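# Put blue foam block, else cardboard box, into door tote

## Task

Look over the room's floor for a blue foam block. If one is there, move it into the tote standing near the door; if there is none, move the cardboard box into that tote. The placed item must lie wholly inside the tote with nothing sticking out past its rim, and it must stay there on its own, without the robot holding or propping it. The robot must not tip over or finish leaning.

## Robot and tools

ROBOT. A simulated Hello Robot Stretch 3 with a single arm: a two-wheel differential base (0.33 m long, 0.34 m wide), a lift that rides up a mast, and a telescoping arm that reaches out to the robot's right, ending in a wrist and a two-finger gripper. The base cannot slide sideways, so to bring the gripper forward or back you drive the base. Turning in place pivots about the wheel midpoint, 0.05 m behind the front edge; with arm retracted and wrist folded the swept circle has radius 0.28 m, but an unfolded, level wrist reaches past it.

FRAMES. Base frame: origin on the floor between the drive wheels, x ahead, y to the left, z up. hand_pose is reported in this frame, at the point where closed fingertips meet. Odometry frame is the base frame at scene start; heading is positive leftward, -3.142 to 3.142.

CAMERAS. head_camera and nav_camera are on the head and aim with head_pan_rad and head_tilt_rad; wrist_camera rides on the gripper. Every normal execute_actions result carries one image per camera, in fixed order, captured when the call finishes.

TOOL execute_actions. Argument actions: a list run in order (an empty list just reports state). Each action may hold robot, steps (integer 1 to 450 control steps at 30 per second, default 1) and until (needs steps). {"steps": n} alone waits. robot is one of: a single command; a list of up to 8 commands run one after another, optionally including {"pause_s": s} with s up to 15; or {"stop": true}, which brakes everything and clears the queue. A command holds any of:
- base: exactly one key. translate_m is a relative drive in metres from where the base is when the command begins, forward positive, magnitude at most 1. rotate_rad is a relative in-place turn in radians, counter-clockwise (left) positive, magnitude at most 3.2.
- joints: absolute targets by name; unnamed joints keep their targets. lift_m 0 to 1.1 (arm height on mast); arm_m 0 to 0.52 (extension); wrist_yaw_rad -1.345 to 4.42 (0 along the arm, positive swings toward the front, 3.0 folded over the base); wrist_pitch_rad -1.57 to 0.451 (0 level, negative tips fingers down); wrist_roll_rad -2.911 to 2.911 (0 fingers side by side); gripper_m -0.089 to 0.179 (larger is wider; true fingertip gap is smaller, by 0.007 near closed and 0.025 fully open, zero under 0.007); head_pan_rad -3.953 to 1.73 (0 ahead, positive left, -1.57 along the arm); head_tilt_rad -1.53 to 0.419 (negative down).
- contact_limits: {"arm_m": effort} in percent 1 to 100; the arm halts with contact_stop at that motor effort (negative while retracting). Lower is gentler; too low halts at once; values above the maximum are clipped.
Motions in one command start together and carry on across later actions and while you think. A new command overrides at once, drops any leftover older queue, and may overshoot if braking room is short. Any out-of-range or malformed value rejects the whole call.

until: {"robot": {...}} with fields such as x, y, heading, translate_m, rotate_rad, base_status, each joint's reading, _goal and _status, refusals, queue, queue_left, compared as [op, value] with =, !=, <, <=, >, >= (or a status word). {"robot": {"status": "ended"}} waits until nothing is moving and no queue runs; {"any": {"status": "ended"}} fires when the first motion ends. Don't wait for exact equality on readings.

TOOL zoom_image: camera (head_camera, nav_camera or wrist_camera) and region [x0, y0, x1, y1] in pixels of that camera's last image, at most 504 by 504, origin top-left.

TOOL finished_scene: scene number; ends the scene irreversibly and grades it. Only call after all motion has ended and the object rests in the tote unaided.

RESULTS. base_status shows progress as (translate_m so far of goal). joint_goals, joint_status, measured_speeds (units per second), refusals, queue (idle, running, done, dropped, stopped) and queue_left. Status words: moving, done (within tolerance), off_target (resting short and maybe still pushing), contact_stop (lift or arm hit something and went slack until recommanded), time_out, stopped, not_commanded, torque_fault (a wrist servo shut off for 10 s; joint limp, goals refused). Lines starting refused:, dropped: or replaced: explain rejected goals, cut-off queues or how a prior motion ended. robot.on_its_own flags goals the robot changed itself, slack or off joints, loaded motors, and base tilt of 3 degrees or more. lidar_m gives 12 distances, sector 1 straight ahead then counter-clockwise, in a plane 0.17 m up. wrist_depth_mm and head_depth_mm are 7x7 median depth grids. base_tilt is in degrees (forward, right positive); motor_effort is percent, with peak in brackets; readings carry fixed biases.

SPEED. Fast base (0.30 m/s, 1.9 rad/s) only when stowed: lift_m under 0.30, arm_m under 0.03, wrist_yaw_rad over 2.54; otherwise 0.10 m/s and 0.63 rad/s.

GRIPPER. Close to a gripper_m below the object's width (lower squeezes harder, but the stall guard may ease off and let it slip). Open at least 0.02 above the touch value to let go. Neither the reading nor done proves a grasp; check cameras. Send a different value to re-squeeze.

CAUTIONS. Fold or unfold the wrist only with lift_m 0.32 to 0.95, wrist_pitch_rad -0.4 and roll near 0; folded, the lift may go down to 0.25. With wrist_yaw_rad below -0.4 keep pitch at -0.5 or lower. Pushing the arm into something rigid with the gripper above about 0.45 m can tip the robot, as can a repeat push after contact_stop, driving while gripping or hooking a fixed thing, or snagging furniture (worst in reverse). If tilted, reverse the last move in small steps, free the gripper, and lower lift_m to about 0.2. Avoid drops, slams and hard pushes; loose objects may get nudged occasionally.

Each tool is called after "Emit:" as a command line: name --argument value for each argument, lists and objects as JSON in quotes; but a table of rows of numbers goes row by row, as --pt "numbers of a row", without its own name.

## Session

Emit:
execute_actions --actions '[]'

Scene clock: 0.00 s.
robot.base_odometry: x=+0.000 y=+0.000 heading=+0.000 (m, m, rad; robot's odometry frame)
robot.turned_by_wheels: +0.000 (rad since the last result)
robot.turned_by_imu: +0.000 (rad since the last result)
robot.base_tilt: forward=+1.1 right=+0.5 (deg)
robot.lidar_m: 0.90 0.90 1.08 1.29 1.54 0.94 0.84 0.84 1.00 1.86 2.18 1.02
robot.head_depth_mm: 924 922 918 923 926 926 928 / 905 902 904 903 906 908 906 / 886 881 887 887 889 889 890 / 866 865 865 869 867 871 870 / 848 848 848 850 852 855 853 / 831 831 834 834 834 837 835 / 814 816 816 818 820 820 822
robot.base_status: not_commanded
robot.joint_positions: lift_m=+0.307 arm_m=+0.002 wrist_yaw_rad=+2.973 wrist_pitch_rad=-0.331 wrist_roll_rad=+0.011 gripper_m=+0.037 head_pan_rad=-0.002 head_tilt_rad=+0.003
robot.joint_goals: lift_m=+0.307 arm_m=+0.002 wrist_yaw_rad=+2.973 wrist_pitch_rad=-0.331 wrist_roll_rad=+0.011 gripper_m=+0.037 head_pan_rad=-0.002 head_tilt_rad=+0.003
robot.joint_status: lift_m=not_commanded arm_m=not_commanded wrist_yaw_rad=not_commanded wrist_pitch_rad=not_commanded wrist_roll_rad=not_commanded gripper_m=not_commanded head_pan_rad=not_commanded head_tilt_rad=not_commanded
robot.measured_speeds: translate_m=+0.000 rotate_rad=+0.000 lift_m=+0.000 arm_m=+0.000 wrist_yaw_rad=+0.000 wrist_pitch_rad=+0.000 wrist_roll_rad=+0.000 head_pan_rad=+0.000 head_tilt_rad=+0.000
robot: refusals=0 queue=idle queue_left=0
robot.motor_effort: left_wheel=+0 right_wheel=+1 lift_m=+23 arm_m=+0 wrist_yaw_rad=+0 wrist_pitch_rad=+6 wrist_roll_rad=+0 gripper_m=+0 head_pan_rad=+0 head_tilt_rad=+2 (%)
robot.hand_pose: x=+0.0180 y=+0.0841 z=+0.3398 quat_wxyz=(+0.175, +0.708, +0.057, +0.681) (m; robot's base frame)
robot.wrist_depth_mm: - - - - - 963 769 / - - - - - - 776 / - - - - - - 807 / 837 825 816 827 808 812 769 / 654 656 - 657 683 658 658 / 546 551 - 549 527 550 547 / 470 480 - - 466 468 473
pictures: head_camera (sideways: a quarter turn clockwise sets it upright), nav_camera (sideways: a quarter turn counterclockwise sets it upright), wrist_camera
Images, in order (width x height): head_camera 896x504, nav_camera 672x504, wrist_camera 644x364.

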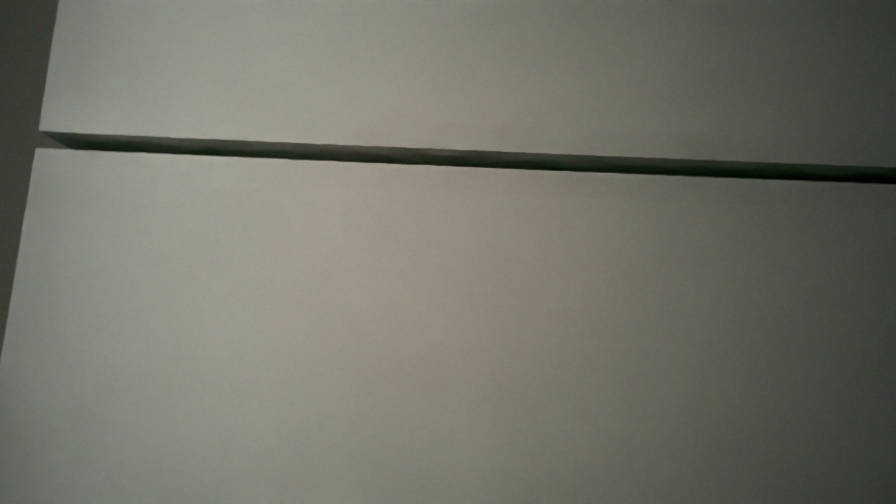

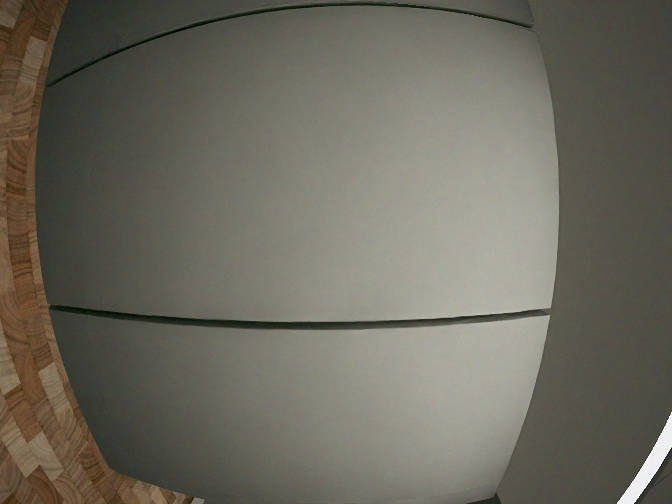

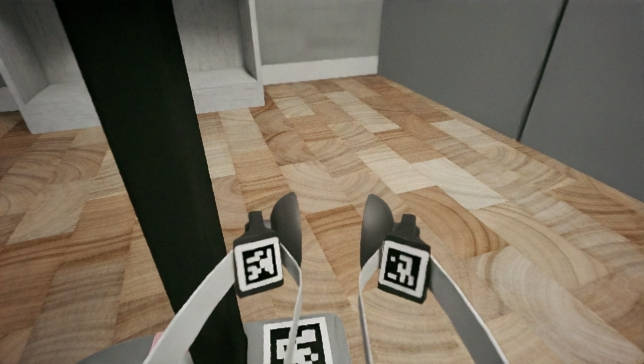

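Look around with the head.

Emit:
execute_actions --actions '[{"robot":{"joints":{"head_pan_rad":-1.4,"head_tilt_rad":-0.7}},"steps":150,"until":{"robot":{"status":"ended"}}}]'

Emit:
execute_actions --actions '[{"robot":{"joints":{"head_pan_rad":-3.0,"head_tilt_rad":-0.7}},"steps":150,"until":{"robot":{"status":"ended"}}}]'

Emit:
execute_actions --actions '[{"robot":{"joints":{"head_pan_rad":1.6,"head_tilt_rad":-0.7}},"steps":250,"until":{"robot":{"status":"ended"}}}]'

Scene clock: 1.87 s.
robot.base_odometry: x=+0.000 y=+0.000 heading=+0.000 (m, m, rad; robot's odometry frame)
robot.turned_by_wheels: +0.000 (rad since the last result)
robot.turned_by_imu: +0.000 (rad since the last result)
robot.base_tilt: forward=+1.1 right=+0.4 (deg)
robot.lidar_m: 0.90 0.90 1.08 1.28 1.53 0.94 0.84 0.84 1.00 1.85 2.18 1.02
robot.head_depth_mm: 1842 2074 2315 2033 1639 1361 1178 / 1833 2051 2364 1955 1632 1370 1177 / 1820 2067 2347 1949 1627 1362 1175 / 1823 2059 2362 2014 1630 1361 1164 / 1842 2068 2324 2001 1625 1361 1168 / 1868 2083 2340 2026 1616 1352 1172 / 1861 2105 2343 1987 1614 1358 1170
robot.base_status: not_commanded
robot.joint_positions: lift_m=+0.307 arm_m=+0.002 wrist_yaw_rad=+2.973 wrist_pitch_rad=-0.331 wrist_roll_rad=+0.011 gripper_m=+0.037 head_pan_rad=-1.393 head_tilt_rad=-0.691
robot.joint_goals: lift_m=+0.307 arm_m=+0.002 wrist_yaw_rad=+2.973 wrist_pitch_rad=-0.331 wrist_roll_rad=+0.011 gripper_m=+0.037 head_pan_rad=-1.400 head_tilt_rad=-0.700
robot.joint_status: lift_m=not_commanded arm_m=not_commanded wrist_yaw_rad=not_commanded wrist_pitch_rad=not_commanded wrist_roll_rad=not_commanded gripper_m=not_commanded head_pan_rad=done head_tilt_rad=done
robot.measured_speeds: translate_m=+0.000 rotate_rad=+0.000 lift_m=+0.000 arm_m=+0.000 wrist_yaw_rad=+0.000 wrist_pitch_rad=+0.000 wrist_roll_rad=+0.000 head_pan_rad=+0.000 head_tilt_rad=+0.000
robot: refusals=0 queue=done queue_left=0
robot.motor_effort: left_wheel=+0(0) right_wheel=+1(1) lift_m=+24(23) arm_m=+0(0) wrist_yaw_rad=+0(0) wrist_pitch_rad=+6(6) wrist_roll_rad=+0(0) gripper_m=+0(1) head_pan_rad=-4(44) head_tilt_rad=-3(29) (%)
robot.hand_pose: x=+0.0180 y=+0.0841 z=+0.3398 quat_wxyz=(+0.175, +0.708, +0.057, +0.681) (m; robot's base frame)
robot.wrist_depth_mm: - - - - - 969 754 / - - - - - - 781 / - - - - - - 795 / 820 801 815 817 813 836 790 / 657 655 - 653 688 662 664 / 552 544 - 552 532 549 546 / 472 480 - - 469 470 471
pictures: head_camera (sideways: a quarter turn clockwise sets it upright), nav_camera (sideways: a quarter turn counterclockwise sets it upright), wrist_camera
Images, in order (width x height): head_camera 896x504, nav_camera 672x504, wrist_camera 644x364.

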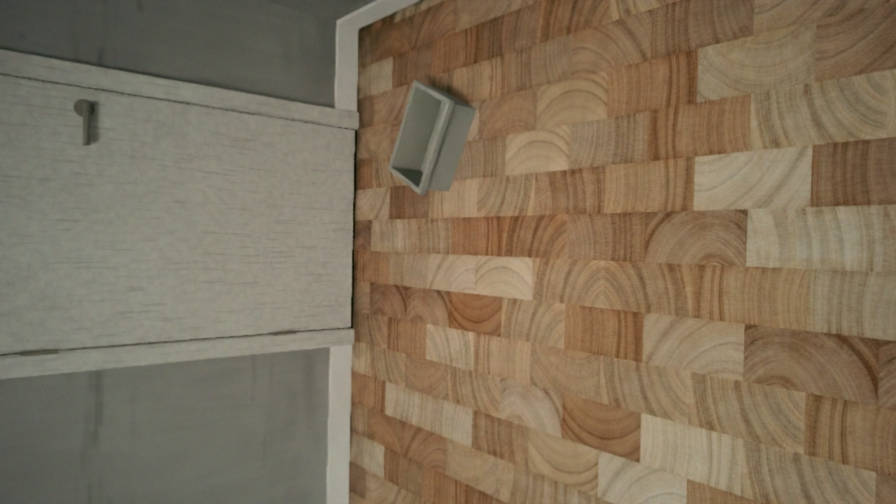

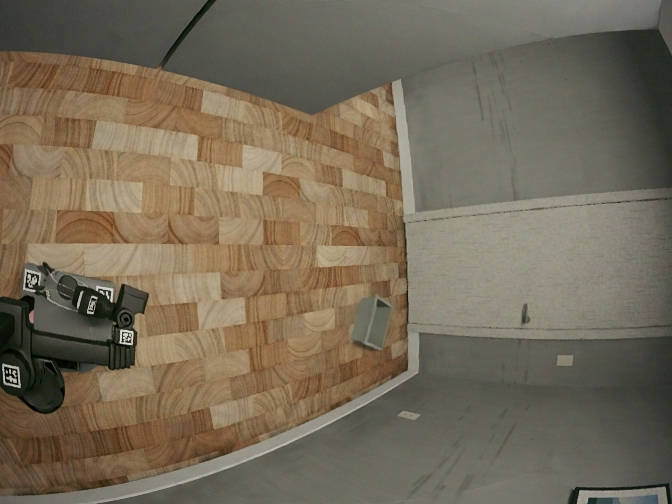

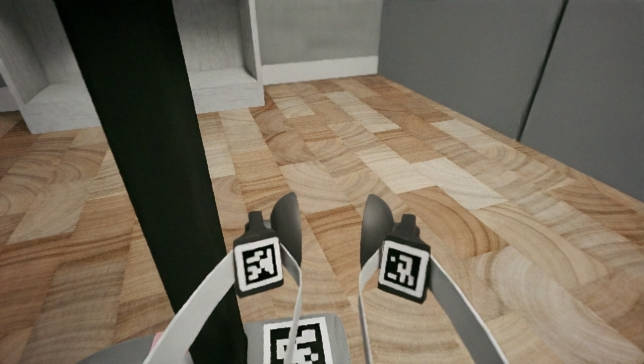

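Scene clock: 3.23 s.
robot.base_odometry: x=+0.000 y=+0.000 heading=+0.000 (m, m, rad; robot's odometry frame)
robot.turned_by_wheels: +0.000 (rad since the last result)
robot.turned_by_imu: +0.000 (rad since the last result)
robot.base_tilt: forward=+1.0 right=+0.5 (deg)
robot.lidar_m: 0.90 0.90 1.08 1.29 1.53 0.94 0.84 0.84 1.01 1.85 2.19 1.01
robot.head_depth_mm: 690 776 885 1041 1251 1376 1174 / 690 776 886 1032 1243 1358 1176 / 688 776 889 1034 1250 1359 1171 / 688 773 886 1035 1246 1359 1170 / 689 773 882 1027 1240 1355 1169 / 689 773 885 1036 1242 1357 1170 / 687 773 883 1032 1236 1351 1167
robot.base_status: not_commanded
robot.joint_positions: lift_m=+0.307 arm_m=+0.002 wrist_yaw_rad=+2.973 wrist_pitch_rad=-0.331 wrist_roll_rad=+0.011 gripper_m=+0.037 head_pan_rad=-2.993 head_tilt_rad=-0.691
robot.joint_goals: lift_m=+0.307 arm_m=+0.002 wrist_yaw_rad=+2.973 wrist_pitch_rad=-0.331 wrist_roll_rad=+0.011 gripper_m=+0.037 head_pan_rad=-3.000 head_tilt_rad=-0.700
robot.joint_status: lift_m=not_commanded arm_m=not_commanded wrist_yaw_rad=not_commanded wrist_pitch_rad=not_commanded wrist_roll_rad=not_commanded gripper_m=not_commanded head_pan_rad=done head_tilt_rad=done
robot.measured_speeds: translate_m=+0.000 rotate_rad=+0.000 lift_m=+0.000 arm_m=+0.000 wrist_yaw_rad=+0.000 wrist_pitch_rad=+0.000 wrist_roll_rad=+0.000 head_pan_rad=+0.000 head_tilt_rad=+0.000
robot: refusals=0 queue=done queue_left=0
robot.motor_effort: left_wheel=+0(0) right_wheel=+1(0) lift_m=+23(24) arm_m=+0(0) wrist_yaw_rad=+0(0) wrist_pitch_rad=+6(6) wrist_roll_rad=+0(0) gripper_m=+0(0) head_pan_rad=-4(45) head_tilt_rad=-3(3) (%)
robot.hand_pose: x=+0.0180 y=+0.0841 z=+0.3398 quat_wxyz=(+0.175, +0.708, +0.057, +0.681) (m; robot's base frame)
robot.wrist_depth_mm: - - - - - 979 757 / - - - - - - 782 / - - - - - - 795 / 824 812 812 830 823 823 782 / 654 664 - 647 687 663 656 / 558 555 - 546 529 551 542 / 472 482 - - 467 472 468
pictures: head_camera (sideways: a quarter turn clockwise sets it upright), nav_camera (sideways: a quarter turn counterclockwise sets it upright), wrist_camera
Images, in order (width x height): head_camera 896x504, nav_camera 672x504, wrist_camera 644x364.

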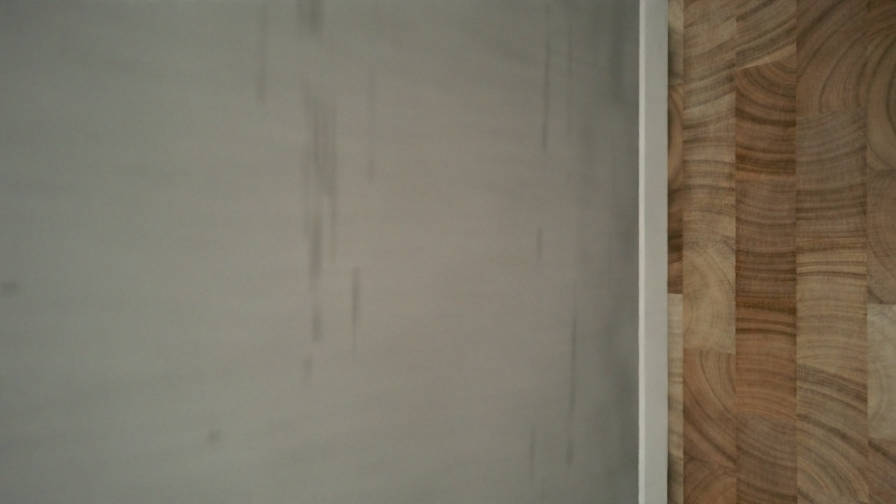

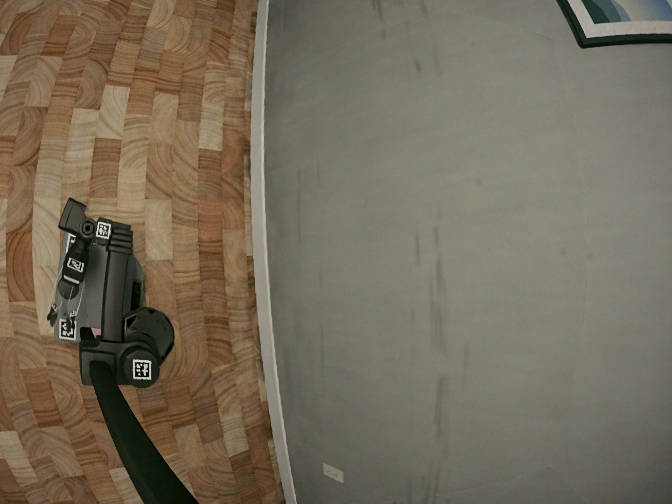

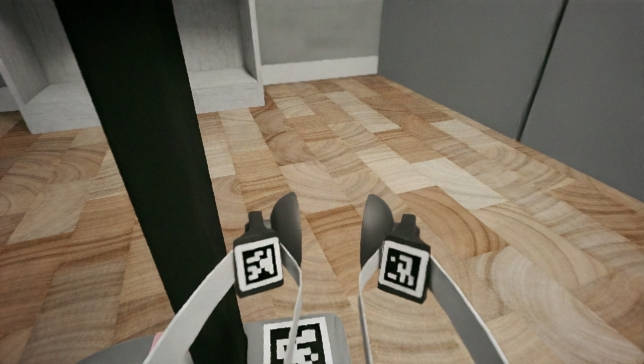

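Scene clock: 6.00 s.
robot.base_odometry: x=+0.000 y=+0.000 heading=+0.000 (m, m, rad; robot's odometry frame)
robot.turned_by_wheels: +0.000 (rad since the last result)
robot.turned_by_imu: +0.000 (rad since the last result)
robot.base_tilt: forward=+1.0 right=+0.5 (deg)
robot.lidar_m: 0.90 0.90 1.07 1.28 1.54 0.94 0.84 0.84 1.00 1.85 2.18 1.02
robot.head_depth_mm: 1399 1583 1785 1903 1641 1369 1175 / 1381 1557 1786 1953 1632 1361 1173 / 1361 1537 1756 1950 1618 1366 1171 / 1304 1404 1593 1851 1625 1357 1171 / 1284 1441 1570 1797 1621 1357 1172 / 1253 1421 1555 1795 1609 1390 - / 1261 1393 1530 1768 - - -
robot.base_status: not_commanded
robot.joint_positions: lift_m=+0.307 arm_m=+0.002 wrist_yaw_rad=+2.973 wrist_pitch_rad=-0.331 wrist_roll_rad=+0.011 gripper_m=+0.037 head_pan_rad=+1.593 head_tilt_rad=-0.691
robot.joint_goals: lift_m=+0.307 arm_m=+0.002 wrist_yaw_rad=+2.973 wrist_pitch_rad=-0.331 wrist_roll_rad=+0.011 gripper_m=+0.037 head_pan_rad=+1.600 head_tilt_rad=-0.700
robot.joint_status: lift_m=not_commanded arm_m=not_commanded wrist_yaw_rad=not_commanded wrist_pitch_rad=not_commanded wrist_roll_rad=not_commanded gripper_m=not_commanded head_pan_rad=done head_tilt_rad=done
robot.measured_speeds: translate_m=+0.000 rotate_rad=+0.000 lift_m=+0.000 arm_m=+0.000 wrist_yaw_rad=+0.000 wrist_pitch_rad=+0.000 wrist_roll_rad=+0.000 head_pan_rad=+0.000 head_tilt_rad=+0.000
robot: refusals=0 queue=done queue_left=0
robot.motor_effort: left_wheel=+0(1) right_wheel=+0(1) lift_m=+24(24) arm_m=+0(0) wrist_yaw_rad=+0(1) wrist_pitch_rad=+6(7) wrist_roll_rad=+0(0) gripper_m=+1(0) head_pan_rad=+3(44) head_tilt_rad=-3(2) (%)
robot.hand_pose: x=+0.0180 y=+0.0841 z=+0.3398 quat_wxyz=(+0.175, +0.708, +0.057, +0.681) (m; robot's base frame)
robot.wrist_depth_mm: - - - - - 975 750 / - - - - - - 772 / - - - - - - 806 / 822 811 829 828 831 809 776 / 662 654 - 653 679 664 654 / 551 549 - 556 531 543 542 / 474 485 - - 472 471 471
pictures: head_camera (sideways: a quarter turn clockwise sets it upright), nav_camera (sideways: a quarter turn counterclockwise sets it upright), wrist_camera
Images, in order (width x height): head_camera 896x504, nav_camera 672x504, wrist_camera 644x364.

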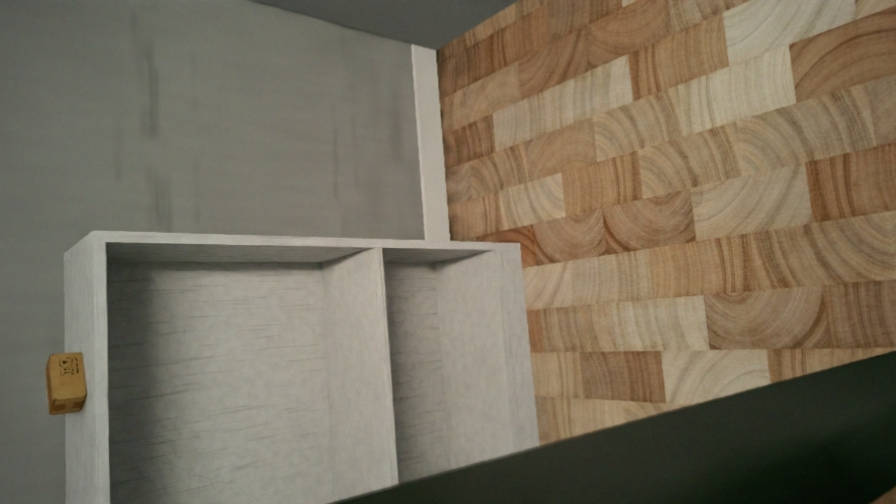

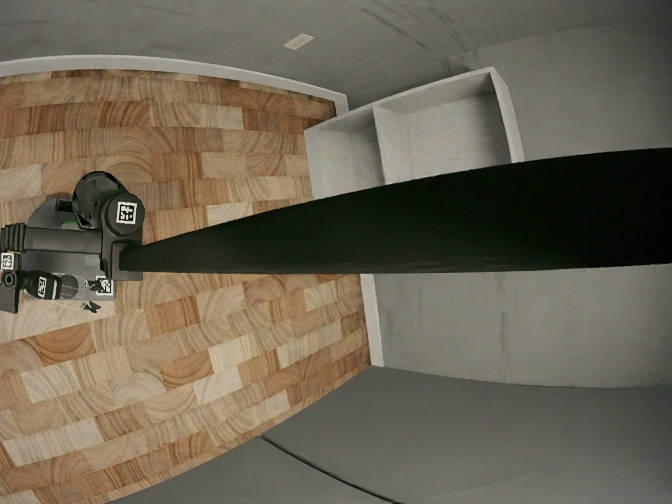

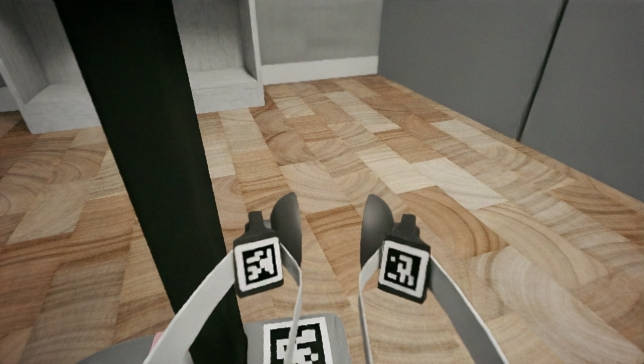

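Emit:
execute_actions --actions '[{"robot":[{"joints":{"lift_m":0.28,"head_pan_rad":0.9,"head_tilt_rad":-0.8}},{"base":{"rotate_rad":-1.38}},{"base":{"translate_m":1.0}}],"steps":450,"until":{"robot":{"status":"ended"}}}]'

Scene clock: 15.10 s.
robot.base_odometry: x=+0.190 y=-0.982 heading=-1.380 (m, m, rad; robot's odometry frame)
robot.turned_by_wheels: -1.380 (rad since the last result)
robot.turned_by_imu: -1.397 (rad since the last result)
robot.base_tilt: forward=+1.0 right=+0.4 (deg)
robot.lidar_m: 1.17 1.21 1.65 0.92 0.95 1.28 2.29 1.18 0.86 0.82 0.85 1.14
robot.head_depth_mm: 1224 1340 1488 1656 1509 1287 1139 / 1357 1503 1680 1767 1515 1298 1131 / 1515 1703 1940 1806 1507 1292 1133 / 1734 1962 2176 1811 1508 1294 1134 / 2001 2354 2245 1806 1504 1294 1131 / 2390 2716 2248 1797 1504 1290 1131 / 2938 2962 2253 1189 1359 1286 1133
robot.base_status: done (translate_m +1.0000 of +1.0000)
robot.joint_positions: lift_m=+0.280 arm_m=+0.002 wrist_yaw_rad=+2.973 wrist_pitch_rad=-0.332 wrist_roll_rad=+0.011 gripper_m=+0.037 head_pan_rad=+0.907 head_tilt_rad=-0.791
robot.joint_goals: lift_m=+0.280 arm_m=+0.002 wrist_yaw_rad=+2.973 wrist_pitch_rad=-0.332 wrist_roll_rad=+0.011 gripper_m=+0.037 head_pan_rad=+0.900 head_tilt_rad=-0.800
robot.joint_status: lift_m=done arm_m=not_commanded wrist_yaw_rad=not_commanded wrist_pitch_rad=not_commanded wrist_roll_rad=not_commanded gripper_m=not_commanded head_pan_rad=done head_tilt_rad=done
robot.measured_speeds: translate_m=+0.000 rotate_rad=+0.000 lift_m=+0.000 arm_m=+0.000 wrist_yaw_rad=+0.000 wrist_pitch_rad=+0.000 wrist_roll_rad=+0.000 head_pan_rad=+0.000 head_tilt_rad=+0.000
robot: refusals=0 queue=done queue_left=0
robot.motor_effort: left_wheel=+2(10) right_wheel=-2(9) lift_m=+21(22) arm_m=+0(0) wrist_yaw_rad=+0(0) wrist_pitch_rad=+7(7) wrist_roll_rad=+1(0) gripper_m=+0(0) head_pan_rad=-4(42) head_tilt_rad=-3(12) (%)
robot.hand_pose: x=+0.0180 y=+0.0840 z=+0.3127 quat_wxyz=(+0.176, +0.708, +0.057, +0.681) (m; robot's base frame)
robot.wrist_depth_mm: 757 - 836 864 - - - / 826 - 894 949 - - - / 896 - 964 - - - - / 784 762 776 780 771 762 769 / 627 625 - 625 642 618 612 / 513 517 - 513 500 514 516 / 457 - - - 440 438 436
pictures: head_camera (sideways: a quarter turn clockwise sets it upright), nav_camera (sideways: a quarter turn counterclockwise sets it upright), wrist_camera
Images, in order (width x height): head_camera 896x504, nav_camera 672x504, wrist_camera 644x364.

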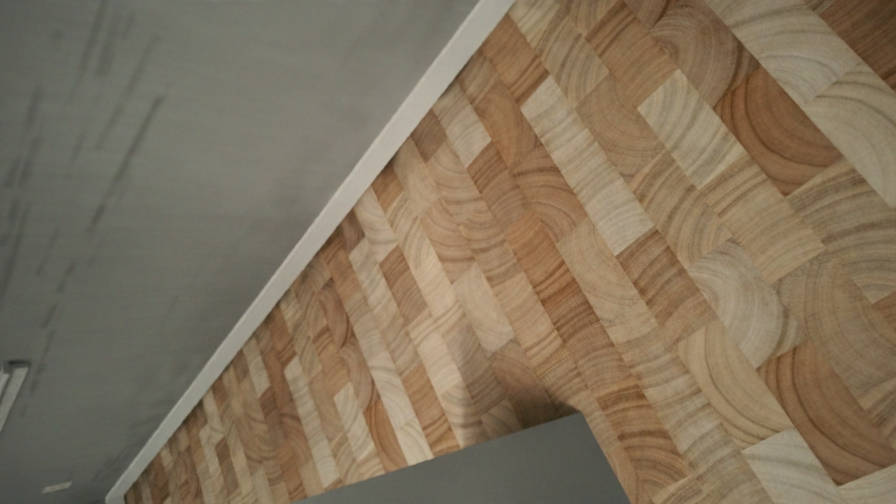

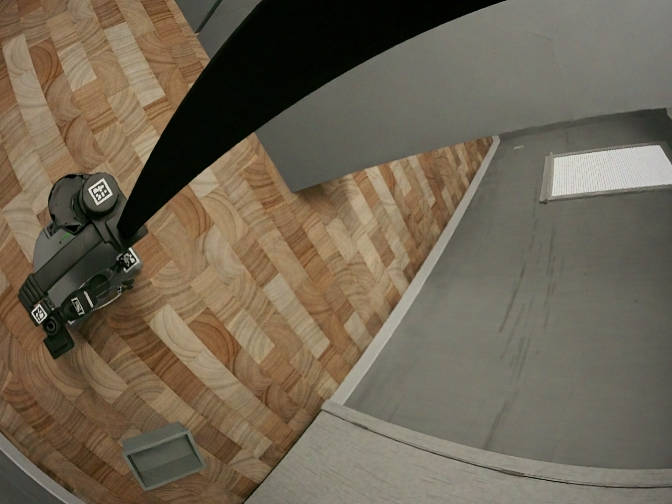

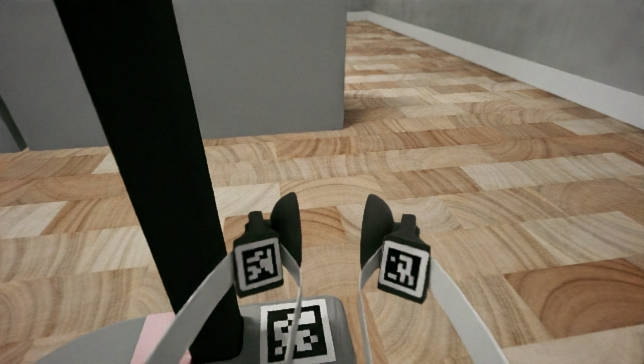

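Emit:
execute_actions --actions '[{"robot":[{"base":{"translate_m":0.62},"joints":{"head_pan_rad":0.0,"head_tilt_rad":-0.55}},{"base":{"rotate_rad":1.57}}],"steps":450,"until":{"robot":{"status":"ended"}}}]'

Scene clock: 21.53 s.
robot.base_odometry: x=+0.307 y=-1.591 heading=+0.190 (m, m, rad; robot's odometry frame)
robot.turned_by_wheels: +1.570 (rad since the last result)
robot.turned_by_imu: +1.591 (rad since the last result)
robot.base_tilt: forward=+1.0 right=+0.5 (deg)
robot.lidar_m: 2.06 1.01 1.30 2.92 1.17 0.85 0.81 0.81 0.57 0.54 0.56 0.79
robot.head_depth_mm: 1920 1902 1830 1797 1699 1489 1258 / 3221 3065 2931 2362 1862 1493 1250 / 3368 3680 3604 2470 1861 1491 1253 / 3331 3702 3688 2456 1852 1485 1245 / 3387 3512 3466 2438 1849 1475 1247 / 3340 3621 3389 2139 1641 1446 1242 / 1041 1060 1078 1108 1229 1377 1239
robot.base_status: done (rotate_rad +1.5699 of +1.5700)
robot.joint_positions: lift_m=+0.280 arm_m=+0.002 wrist_yaw_rad=+2.973 wrist_pitch_rad=-0.332 wrist_roll_rad=+0.011 gripper_m=+0.037 head_pan_rad=+0.007 head_tilt_rad=-0.555
robot.joint_goals: lift_m=+0.280 arm_m=+0.002 wrist_yaw_rad=+2.973 wrist_pitch_rad=-0.332 wrist_roll_rad=+0.011 gripper_m=+0.037 head_pan_rad=+0.000 head_tilt_rad=-0.550
robot.joint_status: lift_m=done arm_m=not_commanded wrist_yaw_rad=not_commanded wrist_pitch_rad=not_commanded wrist_roll_rad=not_commanded gripper_m=not_commanded head_pan_rad=done head_tilt_rad=done
robot.measured_speeds: translate_m=+0.000 rotate_rad=+0.000 lift_m=+0.000 arm_m=+0.000 wrist_yaw_rad=+0.000 wrist_pitch_rad=+0.000 wrist_roll_rad=+0.000 head_pan_rad=+0.000 head_tilt_rad=+0.000
robot: refusals=0 queue=done queue_left=0
robot.motor_effort: left_wheel=-3(8) right_wheel=+3(17) lift_m=+21(20) arm_m=+0(0) wrist_yaw_rad=-1(0) wrist_pitch_rad=+7(7) wrist_roll_rad=+0(0) gripper_m=+0(0) head_pan_rad=-4(42) head_tilt_rad=+3(16) (%)
robot.hand_pose: x=+0.0180 y=+0.0840 z=+0.3126 quat_wxyz=(+0.176, +0.708, +0.057, +0.681) (m; robot's base frame)
robot.wrist_depth_mm: - - - - - - 888 / - - - - - - 905 / - - - - - - 893 / 780 766 772 777 759 763 759 / 614 622 - 618 650 617 618 / 515 516 - 517 498 513 509 / 457 - - - 441 440 442
pictures: head_camera (sideways: a quarter turn clockwise sets it upright), nav_camera (sideways: a quarter turn counterclockwise sets it upright), wrist_camera
Images, in order (width x height): head_camera 896x504, nav_camera 672x504, wrist_camera 644x364.

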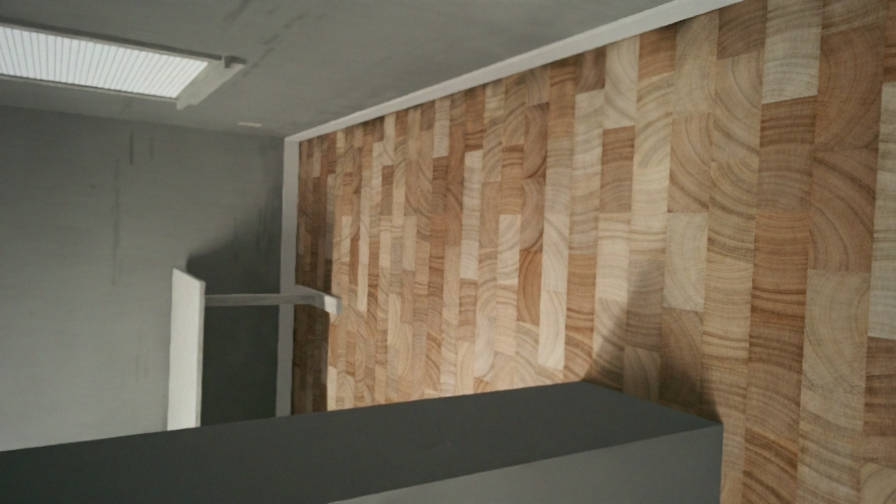

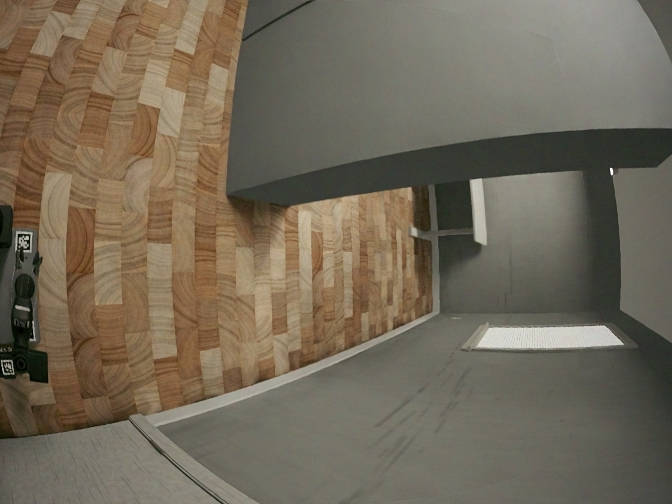

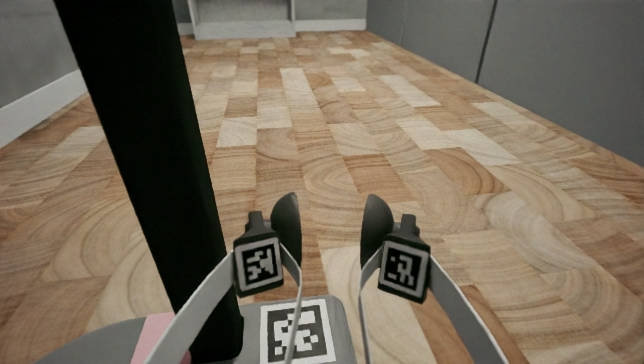

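Drive through to the other half.

Emit:
execute_actions --actions '[{"robot":[{"base":{"translate_m":1.0},"joints":{"head_pan_rad":0.9,"head_tilt_rad":-0.7}},{"base":{"translate_m":1.0}}],"steps":450,"until":{"robot":{"status":"ended"}}}]'

Scene clock: 32.13 s.
robot.base_odometry: x=+2.271 y=-1.213 heading=+0.190 (m, m, rad; robot's odometry frame)
robot.turned_by_wheels: +0.000 (rad since the last result)
robot.turned_by_imu: +0.003 (rad since the last result)
robot.base_tilt: forward=+1.0 right=+0.5 (deg)
robot.lidar_m: 1.60 1.53 2.23 2.80 1.55 0.76 2.12 0.77 0.56 0.54 0.55 0.75
robot.head_depth_mm: 1995 1746 2349 2017 1623 1365 1173 / 2220 1748 2555 2035 1632 1368 1177 / 2465 2007 2460 2024 1621 1359 1173 / 2783 3055 2683 2025 1624 1363 1165 / 3130 3426 2635 2010 1617 1357 1171 / 2996 3275 2657 2013 1618 1353 1169 / 2843 3069 2645 2003 1614 1353 1162
robot.base_status: done (translate_m +1.0000 of +1.0000)
robot.joint_positions: lift_m=+0.280 arm_m=+0.002 wrist_yaw_rad=+2.973 wrist_pitch_rad=-0.332 wrist_roll_rad=+0.011 gripper_m=+0.037 head_pan_rad=+0.893 head_tilt_rad=-0.692
robot.joint_goals: lift_m=+0.280 arm_m=+0.002 wrist_yaw_rad=+2.973 wrist_pitch_rad=-0.332 wrist_roll_rad=+0.011 gripper_m=+0.037 head_pan_rad=+0.900 head_tilt_rad=-0.700
robot.joint_status: lift_m=done arm_m=not_commanded wrist_yaw_rad=not_commanded wrist_pitch_rad=not_commanded wrist_roll_rad=not_commanded gripper_m=not_commanded head_pan_rad=done head_tilt_rad=done
robot.measured_speeds: translate_m=+0.000 rotate_rad=+0.000 lift_m=+0.000 arm_m=+0.000 wrist_yaw_rad=+0.000 wrist_pitch_rad=+0.000 wrist_roll_rad=+0.000 head_pan_rad=+0.000 head_tilt_rad=+0.000
robot: refusals=0 queue=done queue_left=0
robot.motor_effort: left_wheel=-3(7) right_wheel=+4(10) lift_m=+21(20) arm_m=+0(0) wrist_yaw_rad=+0(0) wrist_pitch_rad=+7(7) wrist_roll_rad=+0(0) gripper_m=+0(0) head_pan_rad=+4(43) head_tilt_rad=-3(13) (%)
robot.hand_pose: x=+0.0180 y=+0.0840 z=+0.3126 quat_wxyz=(+0.176, +0.708, +0.057, +0.681) (m; robot's base frame)
robot.wrist_depth_mm: - - - - - - - / - - - - - - - / 934 - - - - - - / 770 753 772 770 773 781 770 / 620 618 - 622 639 610 607 / 512 520 - 514 497 512 512 / 460 - - - 441 442 443
pictures: head_camera (sideways: a quarter turn clockwise sets it upright), nav_camera (sideways: a quarter turn counterclockwise sets it upright), wrist_camera
Images, in order (width x height): head_camera 896x504, nav_camera 672x504, wrist_camera 644x364.

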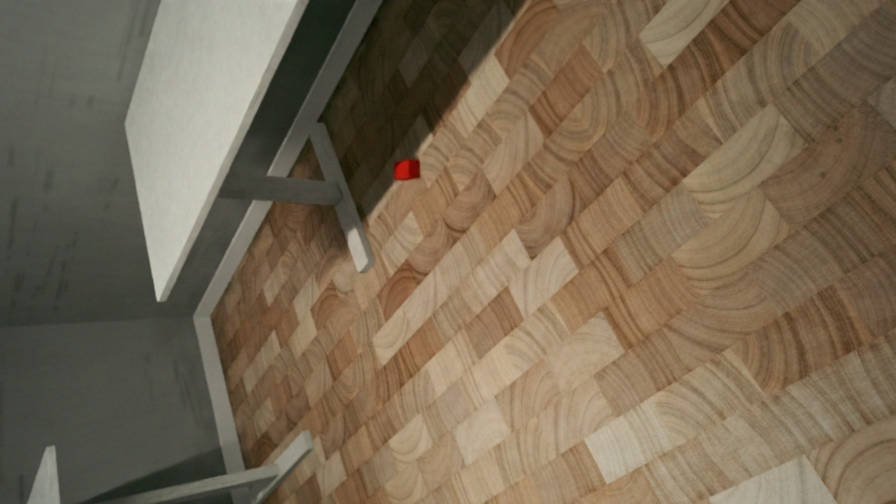

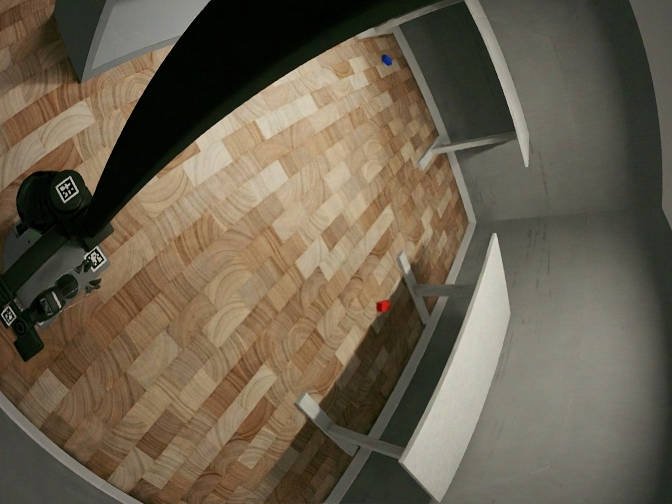

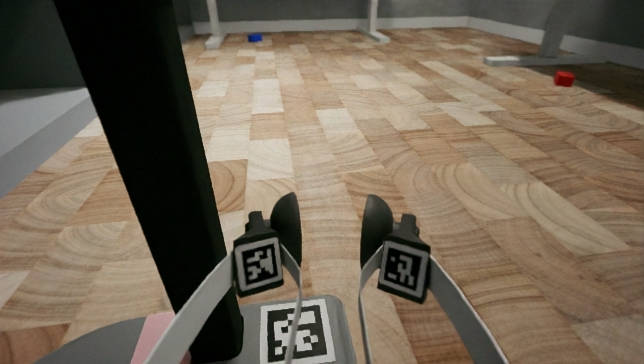

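Emit:
execute_actions --actions '[{"robot":[{"base":{"rotate_rad":1.57},"joints":{"head_pan_rad":0.0,"head_tilt_rad":-0.9}},{"base":{"translate_m":1.0}},{"base":{"translate_m":0.7}}],"steps":450,"until":{"robot":{"status":"ended"}}}]'

Scene clock: 44.17 s.
robot.base_odometry: x=+1.952 y=+0.457 heading=+1.760 (m, m, rad; robot's odometry frame)
robot.turned_by_wheels: +1.570 (rad since the last result)
robot.turned_by_imu: +1.593 (rad since the last result)
robot.base_tilt: forward=+1.1 right=+0.5 (deg)
robot.lidar_m: 1.53 1.13 0.84 1.10 0.96 1.40 2.24 2.33 1.93 1.48 2.00 1.35
robot.head_depth_mm: 829 1542 1813 1647 1416 1243 1111 / 831 1554 1815 1655 1413 1243 1107 / 830 1558 1819 1643 1420 1247 1107 / 833 1578 1822 1642 1417 1243 1107 / 833 1585 1851 1657 1418 1243 1109 / 832 1559 1761 1596 1415 1248 1108 / 828 1128 1793 1626 1421 1245 1110
robot.base_status: done (translate_m +0.7000 of +0.7000)
robot.joint_positions: lift_m=+0.280 arm_m=+0.002 wrist_yaw_rad=+2.973 wrist_pitch_rad=-0.332 wrist_roll_rad=+0.011 gripper_m=+0.037 head_pan_rad=+0.007 head_tilt_rad=-0.890
robot.joint_goals: lift_m=+0.280 arm_m=+0.002 wrist_yaw_rad=+2.973 wrist_pitch_rad=-0.332 wrist_roll_rad=+0.011 gripper_m=+0.037 head_pan_rad=+0.000 head_tilt_rad=-0.900
robot.joint_status: lift_m=done arm_m=not_commanded wrist_yaw_rad=not_commanded wrist_pitch_rad=not_commanded wrist_roll_rad=not_commanded gripper_m=not_commanded head_pan_rad=done head_tilt_rad=done
robot.measured_speeds: translate_m=+0.000 rotate_rad=+0.000 lift_m=+0.000 arm_m=+0.000 wrist_yaw_rad=+0.000 wrist_pitch_rad=+0.000 wrist_roll_rad=+0.000 head_pan_rad=+0.000 head_tilt_rad=+0.000
robot: refusals=0 queue=done queue_left=0
robot.motor_effort: left_wheel=-3(8) right_wheel=+3(13) lift_m=+20(20) arm_m=-1(1) wrist_yaw_rad=+0(0) wrist_pitch_rad=+7(7) wrist_roll_rad=+0(1) gripper_m=-1(1) head_pan_rad=-3(43) head_tilt_rad=-4(17) (%)
robot.hand_pose: x=+0.0180 y=+0.0839 z=+0.3126 quat_wxyz=(+0.176, +0.708, +0.057, +0.681) (m; robot's base frame)
robot.wrist_depth_mm: 560 - - - - 732 - / 973 - - - - 769 - / 786 - 860 829 867 836 890 / 713 704 725 761 784 763 764 / 622 614 - 616 639 607 616 / 519 517 - 517 498 516 504 / 455 - - - 437 440 439
pictures: head_camera (sideways: a quarter turn clockwise sets it upright), nav_camera (sideways: a quarter turn counterclockwise sets it upright), wrist_camera
Images, in order (width x height): head_camera 896x504, nav_camera 672x504, wrist_camera 644x364.

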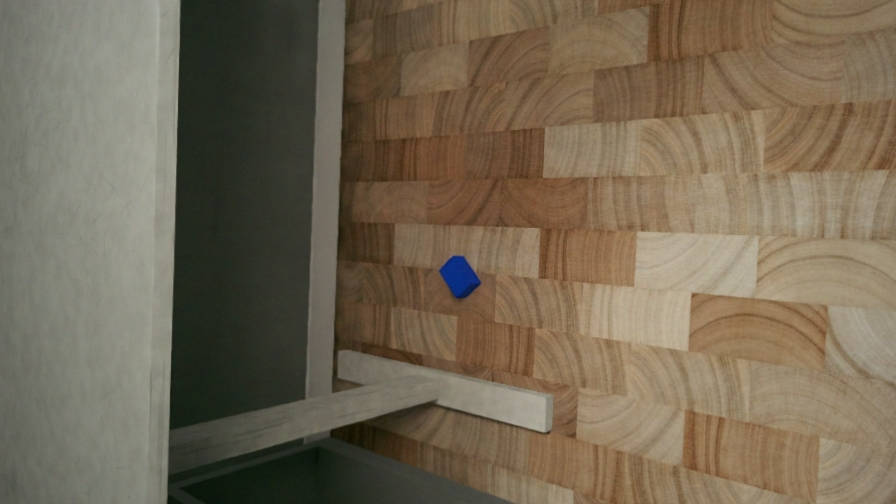

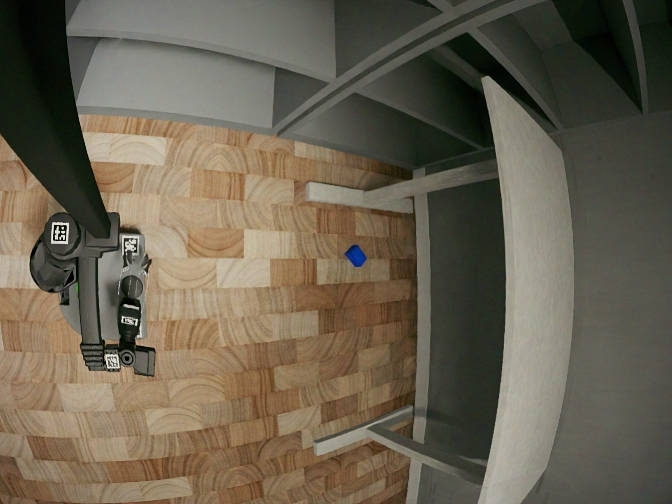

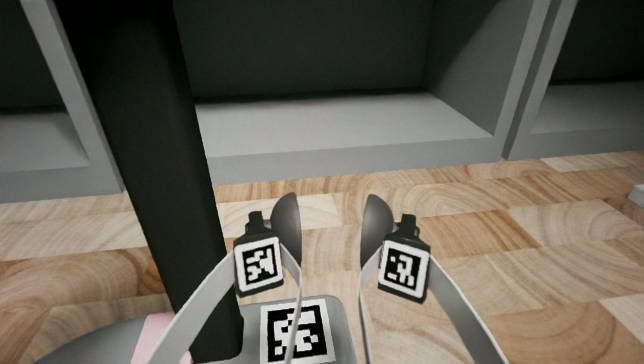

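Emit:
execute_actions --actions '[{"robot":[{"base":{"translate_m":0.42}},{"base":{"rotate_rad":1.55},"joints":{"head_pan_rad":-1.57,"head_tilt_rad":-1.0}},{"joints":{"lift_m":0.45,"wrist_pitch_rad":-0.4,"wrist_roll_rad":0}},{"joints":{"wrist_yaw_rad":0.0,"gripper_m":0.15}},{"joints":{"wrist_pitch_rad":-1.3,"arm_m":0.25}}],"steps":450,"until":{"robot":{"status":"ended"}}}]'

Scene clock: 58.37 s.
robot.base_odometry: x=+1.873 y=+0.869 heading=-2.974 (m, m, rad; robot's odometry frame)
robot.turned_by_wheels: +1.550 (rad since the last result)
robot.turned_by_imu: +1.570 (rad since the last result)
robot.base_tilt: forward=+1.1 right=+0.4 (deg)
robot.lidar_m: 0.66 1.06 0.97 2.66 2.23 1.55 1.57 1.04 1.16 1.11 0.75 0.68
robot.head_depth_mm: 645 531 450 1475 1349 1205 1094 / 647 532 450 1467 1347 1212 - / 648 532 452 1496 1302 1203 - / 647 533 451 1503 1332 1212 - / 649 533 452 1498 1346 1211 1097 / 649 533 453 1477 1346 1206 1098 / 650 534 452 1193 1337 1208 1096
robot.base_status: done (rotate_rad +1.5499 of +1.5500)
robot.joint_positions: lift_m=+0.450 arm_m=+0.250 wrist_yaw_rad=+0.001 wrist_pitch_rad=-1.297 wrist_roll_rad=+0.003 gripper_m=+0.150 head_pan_rad=-1.563 head_tilt_rad=-0.988
robot.joint_goals: lift_m=+0.450 arm_m=+0.250 wrist_yaw_rad=+0.000 wrist_pitch_rad=-1.300 wrist_roll_rad=+0.000 gripper_m=+0.150 head_pan_rad=-1.570 head_tilt_rad=-1.000
robot.joint_status: lift_m=done arm_m=done wrist_yaw_rad=done wrist_pitch_rad=done wrist_roll_rad=done gripper_m=done head_pan_rad=done head_tilt_rad=done
robot.measured_speeds: translate_m=+0.000 rotate_rad=+0.000 lift_m=+0.000 arm_m=+0.000 wrist_yaw_rad=+0.000 wrist_pitch_rad=+0.000 wrist_roll_rad=+0.000 head_pan_rad=+0.000 head_tilt_rad=+0.000
robot: refusals=0 queue=done queue_left=0
robot.motor_effort: left_wheel=-2(8) right_wheel=+4(13) lift_m=+27(27) arm_m=+5(3) wrist_yaw_rad=-2(5) wrist_pitch_rad=-1(8) wrist_roll_rad=-2(1) gripper_m=+0(83) head_pan_rad=-4(43) head_tilt_rad=-3(14) (%)
robot.hand_pose: x=-0.0216 y=-0.4406 z=+0.3354 quat_wxyz=(+0.563, +0.427, -0.564, -0.428) (m; robot's base frame)
robot.wrist_depth_mm: 481 517 511 502 505 500 495 / 484 510 515 502 492 496 492 / 479 506 500 496 493 491 487 / 477 507 502 491 488 484 482 / 472 499 497 493 486 491 484 / 505 - 486 490 485 480 475 / 499 491 488 483 485 480 475
pictures: head_camera (sideways: a quarter turn clockwise sets it upright), nav_camera (sideways: a quarter turn counterclockwise sets it upright), wrist_camera
Images, in order (width x height): head_camera 896x504, nav_camera 672x504, wrist_camera 644x364.

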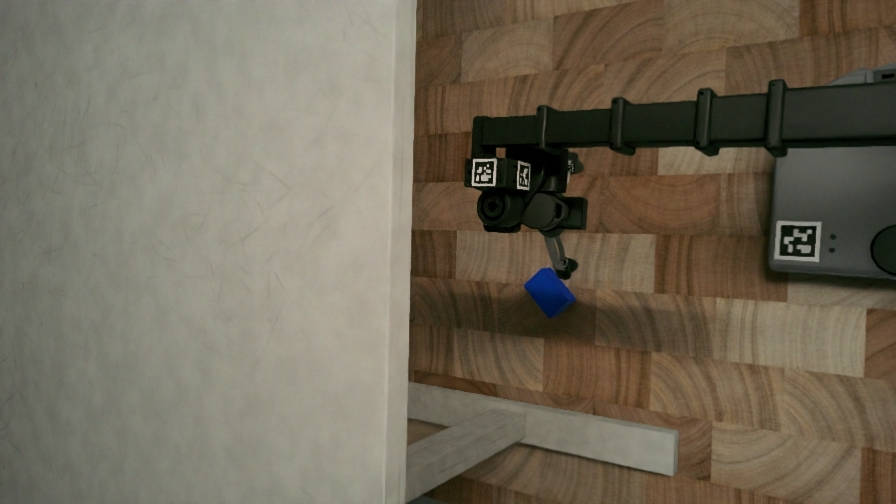

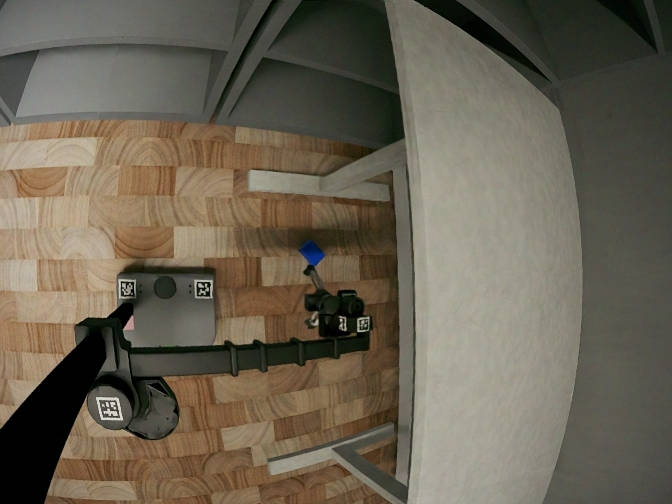

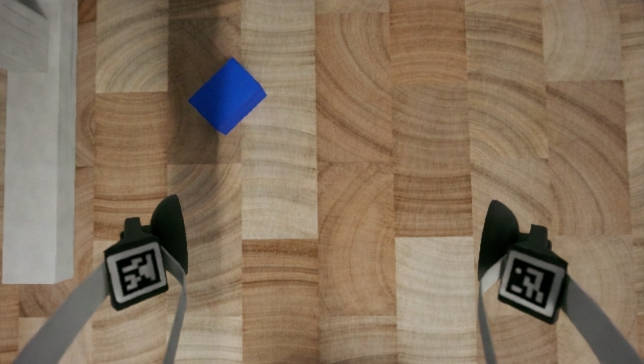

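Emit:
execute_actions --actions '[{"robot":{"base":{"translate_m":0.135},"joints":{"arm_m":0.47,"lift_m":0.3}},"steps":450,"until":{"robot":{"status":"ended"}}}]'

Scene clock: 61.83 s.
robot.base_odometry: x=+1.740 y=+0.847 heading=-2.973 (m, m, rad; robot's odometry frame)
robot.turned_by_wheels: +0.000 (rad since the last result)
robot.turned_by_imu: +0.000 (rad since the last result)
robot.base_tilt: forward=+1.0 right=+0.6 (deg)
robot.lidar_m: 0.52 0.99 0.89 2.67 2.32 1.69 1.68 1.15 1.16 1.11 0.69 0.54
robot.head_depth_mm: 644 529 450 1467 1345 1203 1090 / 648 531 451 1466 1354 1206 1123 / 647 532 450 427 1349 1203 - / 647 532 451 1454 1337 1208 - / 650 533 451 1463 1350 1203 1097 / 650 534 452 1189 1341 1205 1100 / 649 534 452 1434 1330 1215 1094
robot.base_status: done (translate_m +0.1350 of +0.1350)
robot.joint_positions: lift_m=+0.300 arm_m=+0.470 wrist_yaw_rad=+0.001 wrist_pitch_rad=-1.298 wrist_roll_rad=+0.003 gripper_m=+0.150 head_pan_rad=-1.563 head_tilt_rad=-0.988
robot.joint_goals: lift_m=+0.300 arm_m=+0.470 wrist_yaw_rad=+0.000 wrist_pitch_rad=-1.300 wrist_roll_rad=+0.000 gripper_m=+0.150 head_pan_rad=-1.570 head_tilt_rad=-1.000
robot.joint_status: lift_m=done arm_m=done wrist_yaw_rad=done wrist_pitch_rad=done wrist_roll_rad=done gripper_m=done head_pan_rad=done head_tilt_rad=done
robot.measured_speeds: translate_m=+0.000 rotate_rad=+0.000 lift_m=+0.000 arm_m=+0.000 wrist_yaw_rad=+0.000 wrist_pitch_rad=+0.000 wrist_roll_rad=+0.000 head_pan_rad=+0.000 head_tilt_rad=+0.000
robot: refusals=0 queue=done queue_left=0
robot.motor_effort: left_wheel=-3(3) right_wheel=+3(9) lift_m=+21(26) arm_m=+5(7) wrist_yaw_rad=-2(2) wrist_pitch_rad=-1(1) wrist_roll_rad=-2(2) gripper_m=+1(0) head_pan_rad=-4(3) head_tilt_rad=-5(4) (%)
robot.hand_pose: x=-0.0216 y=-0.6603 z=+0.1856 quat_wxyz=(+0.563, +0.427, -0.564, -0.428) (m; robot's base frame)
robot.wrist_depth_mm: 327 359 357 351 350 349 344 / 328 356 355 350 346 347 341 / 326 354 354 352 344 344 337 / 327 352 352 348 343 342 337 / 325 353 348 342 341 339 336 / 318 - 346 300 341 340 335 / 317 345 343 340 338 336 331
pictures: head_camera (sideways: a quarter turn clockwise sets it upright), nav_camera (sideways: a quarter turn counterclockwise sets it upright), wrist_camera
Images, in order (width x height): head_camera 896x504, nav_camera 672x504, wrist_camera 644x364.

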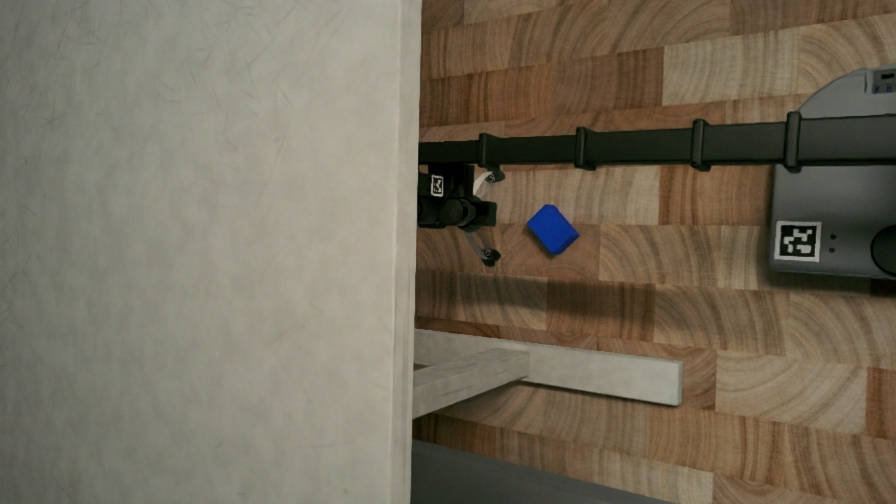

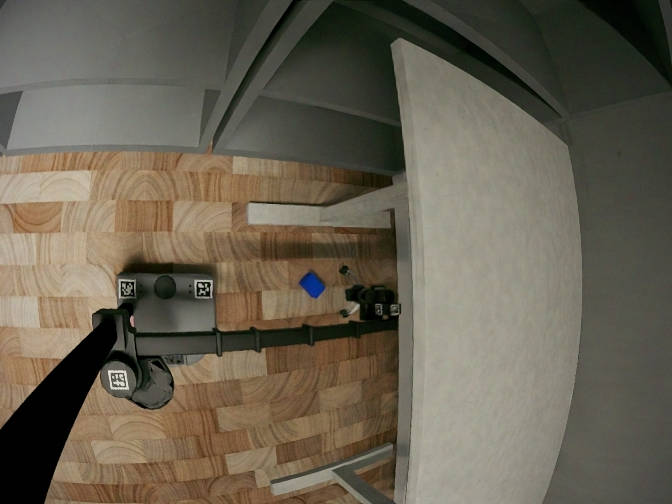

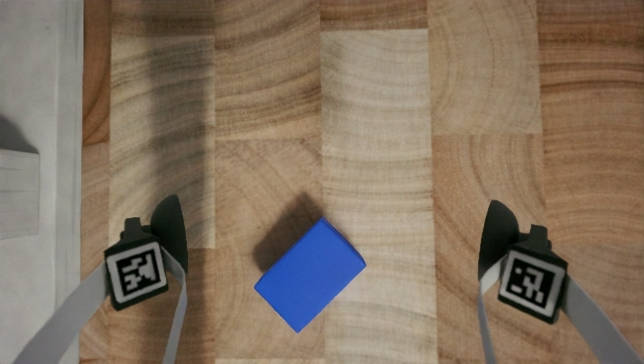

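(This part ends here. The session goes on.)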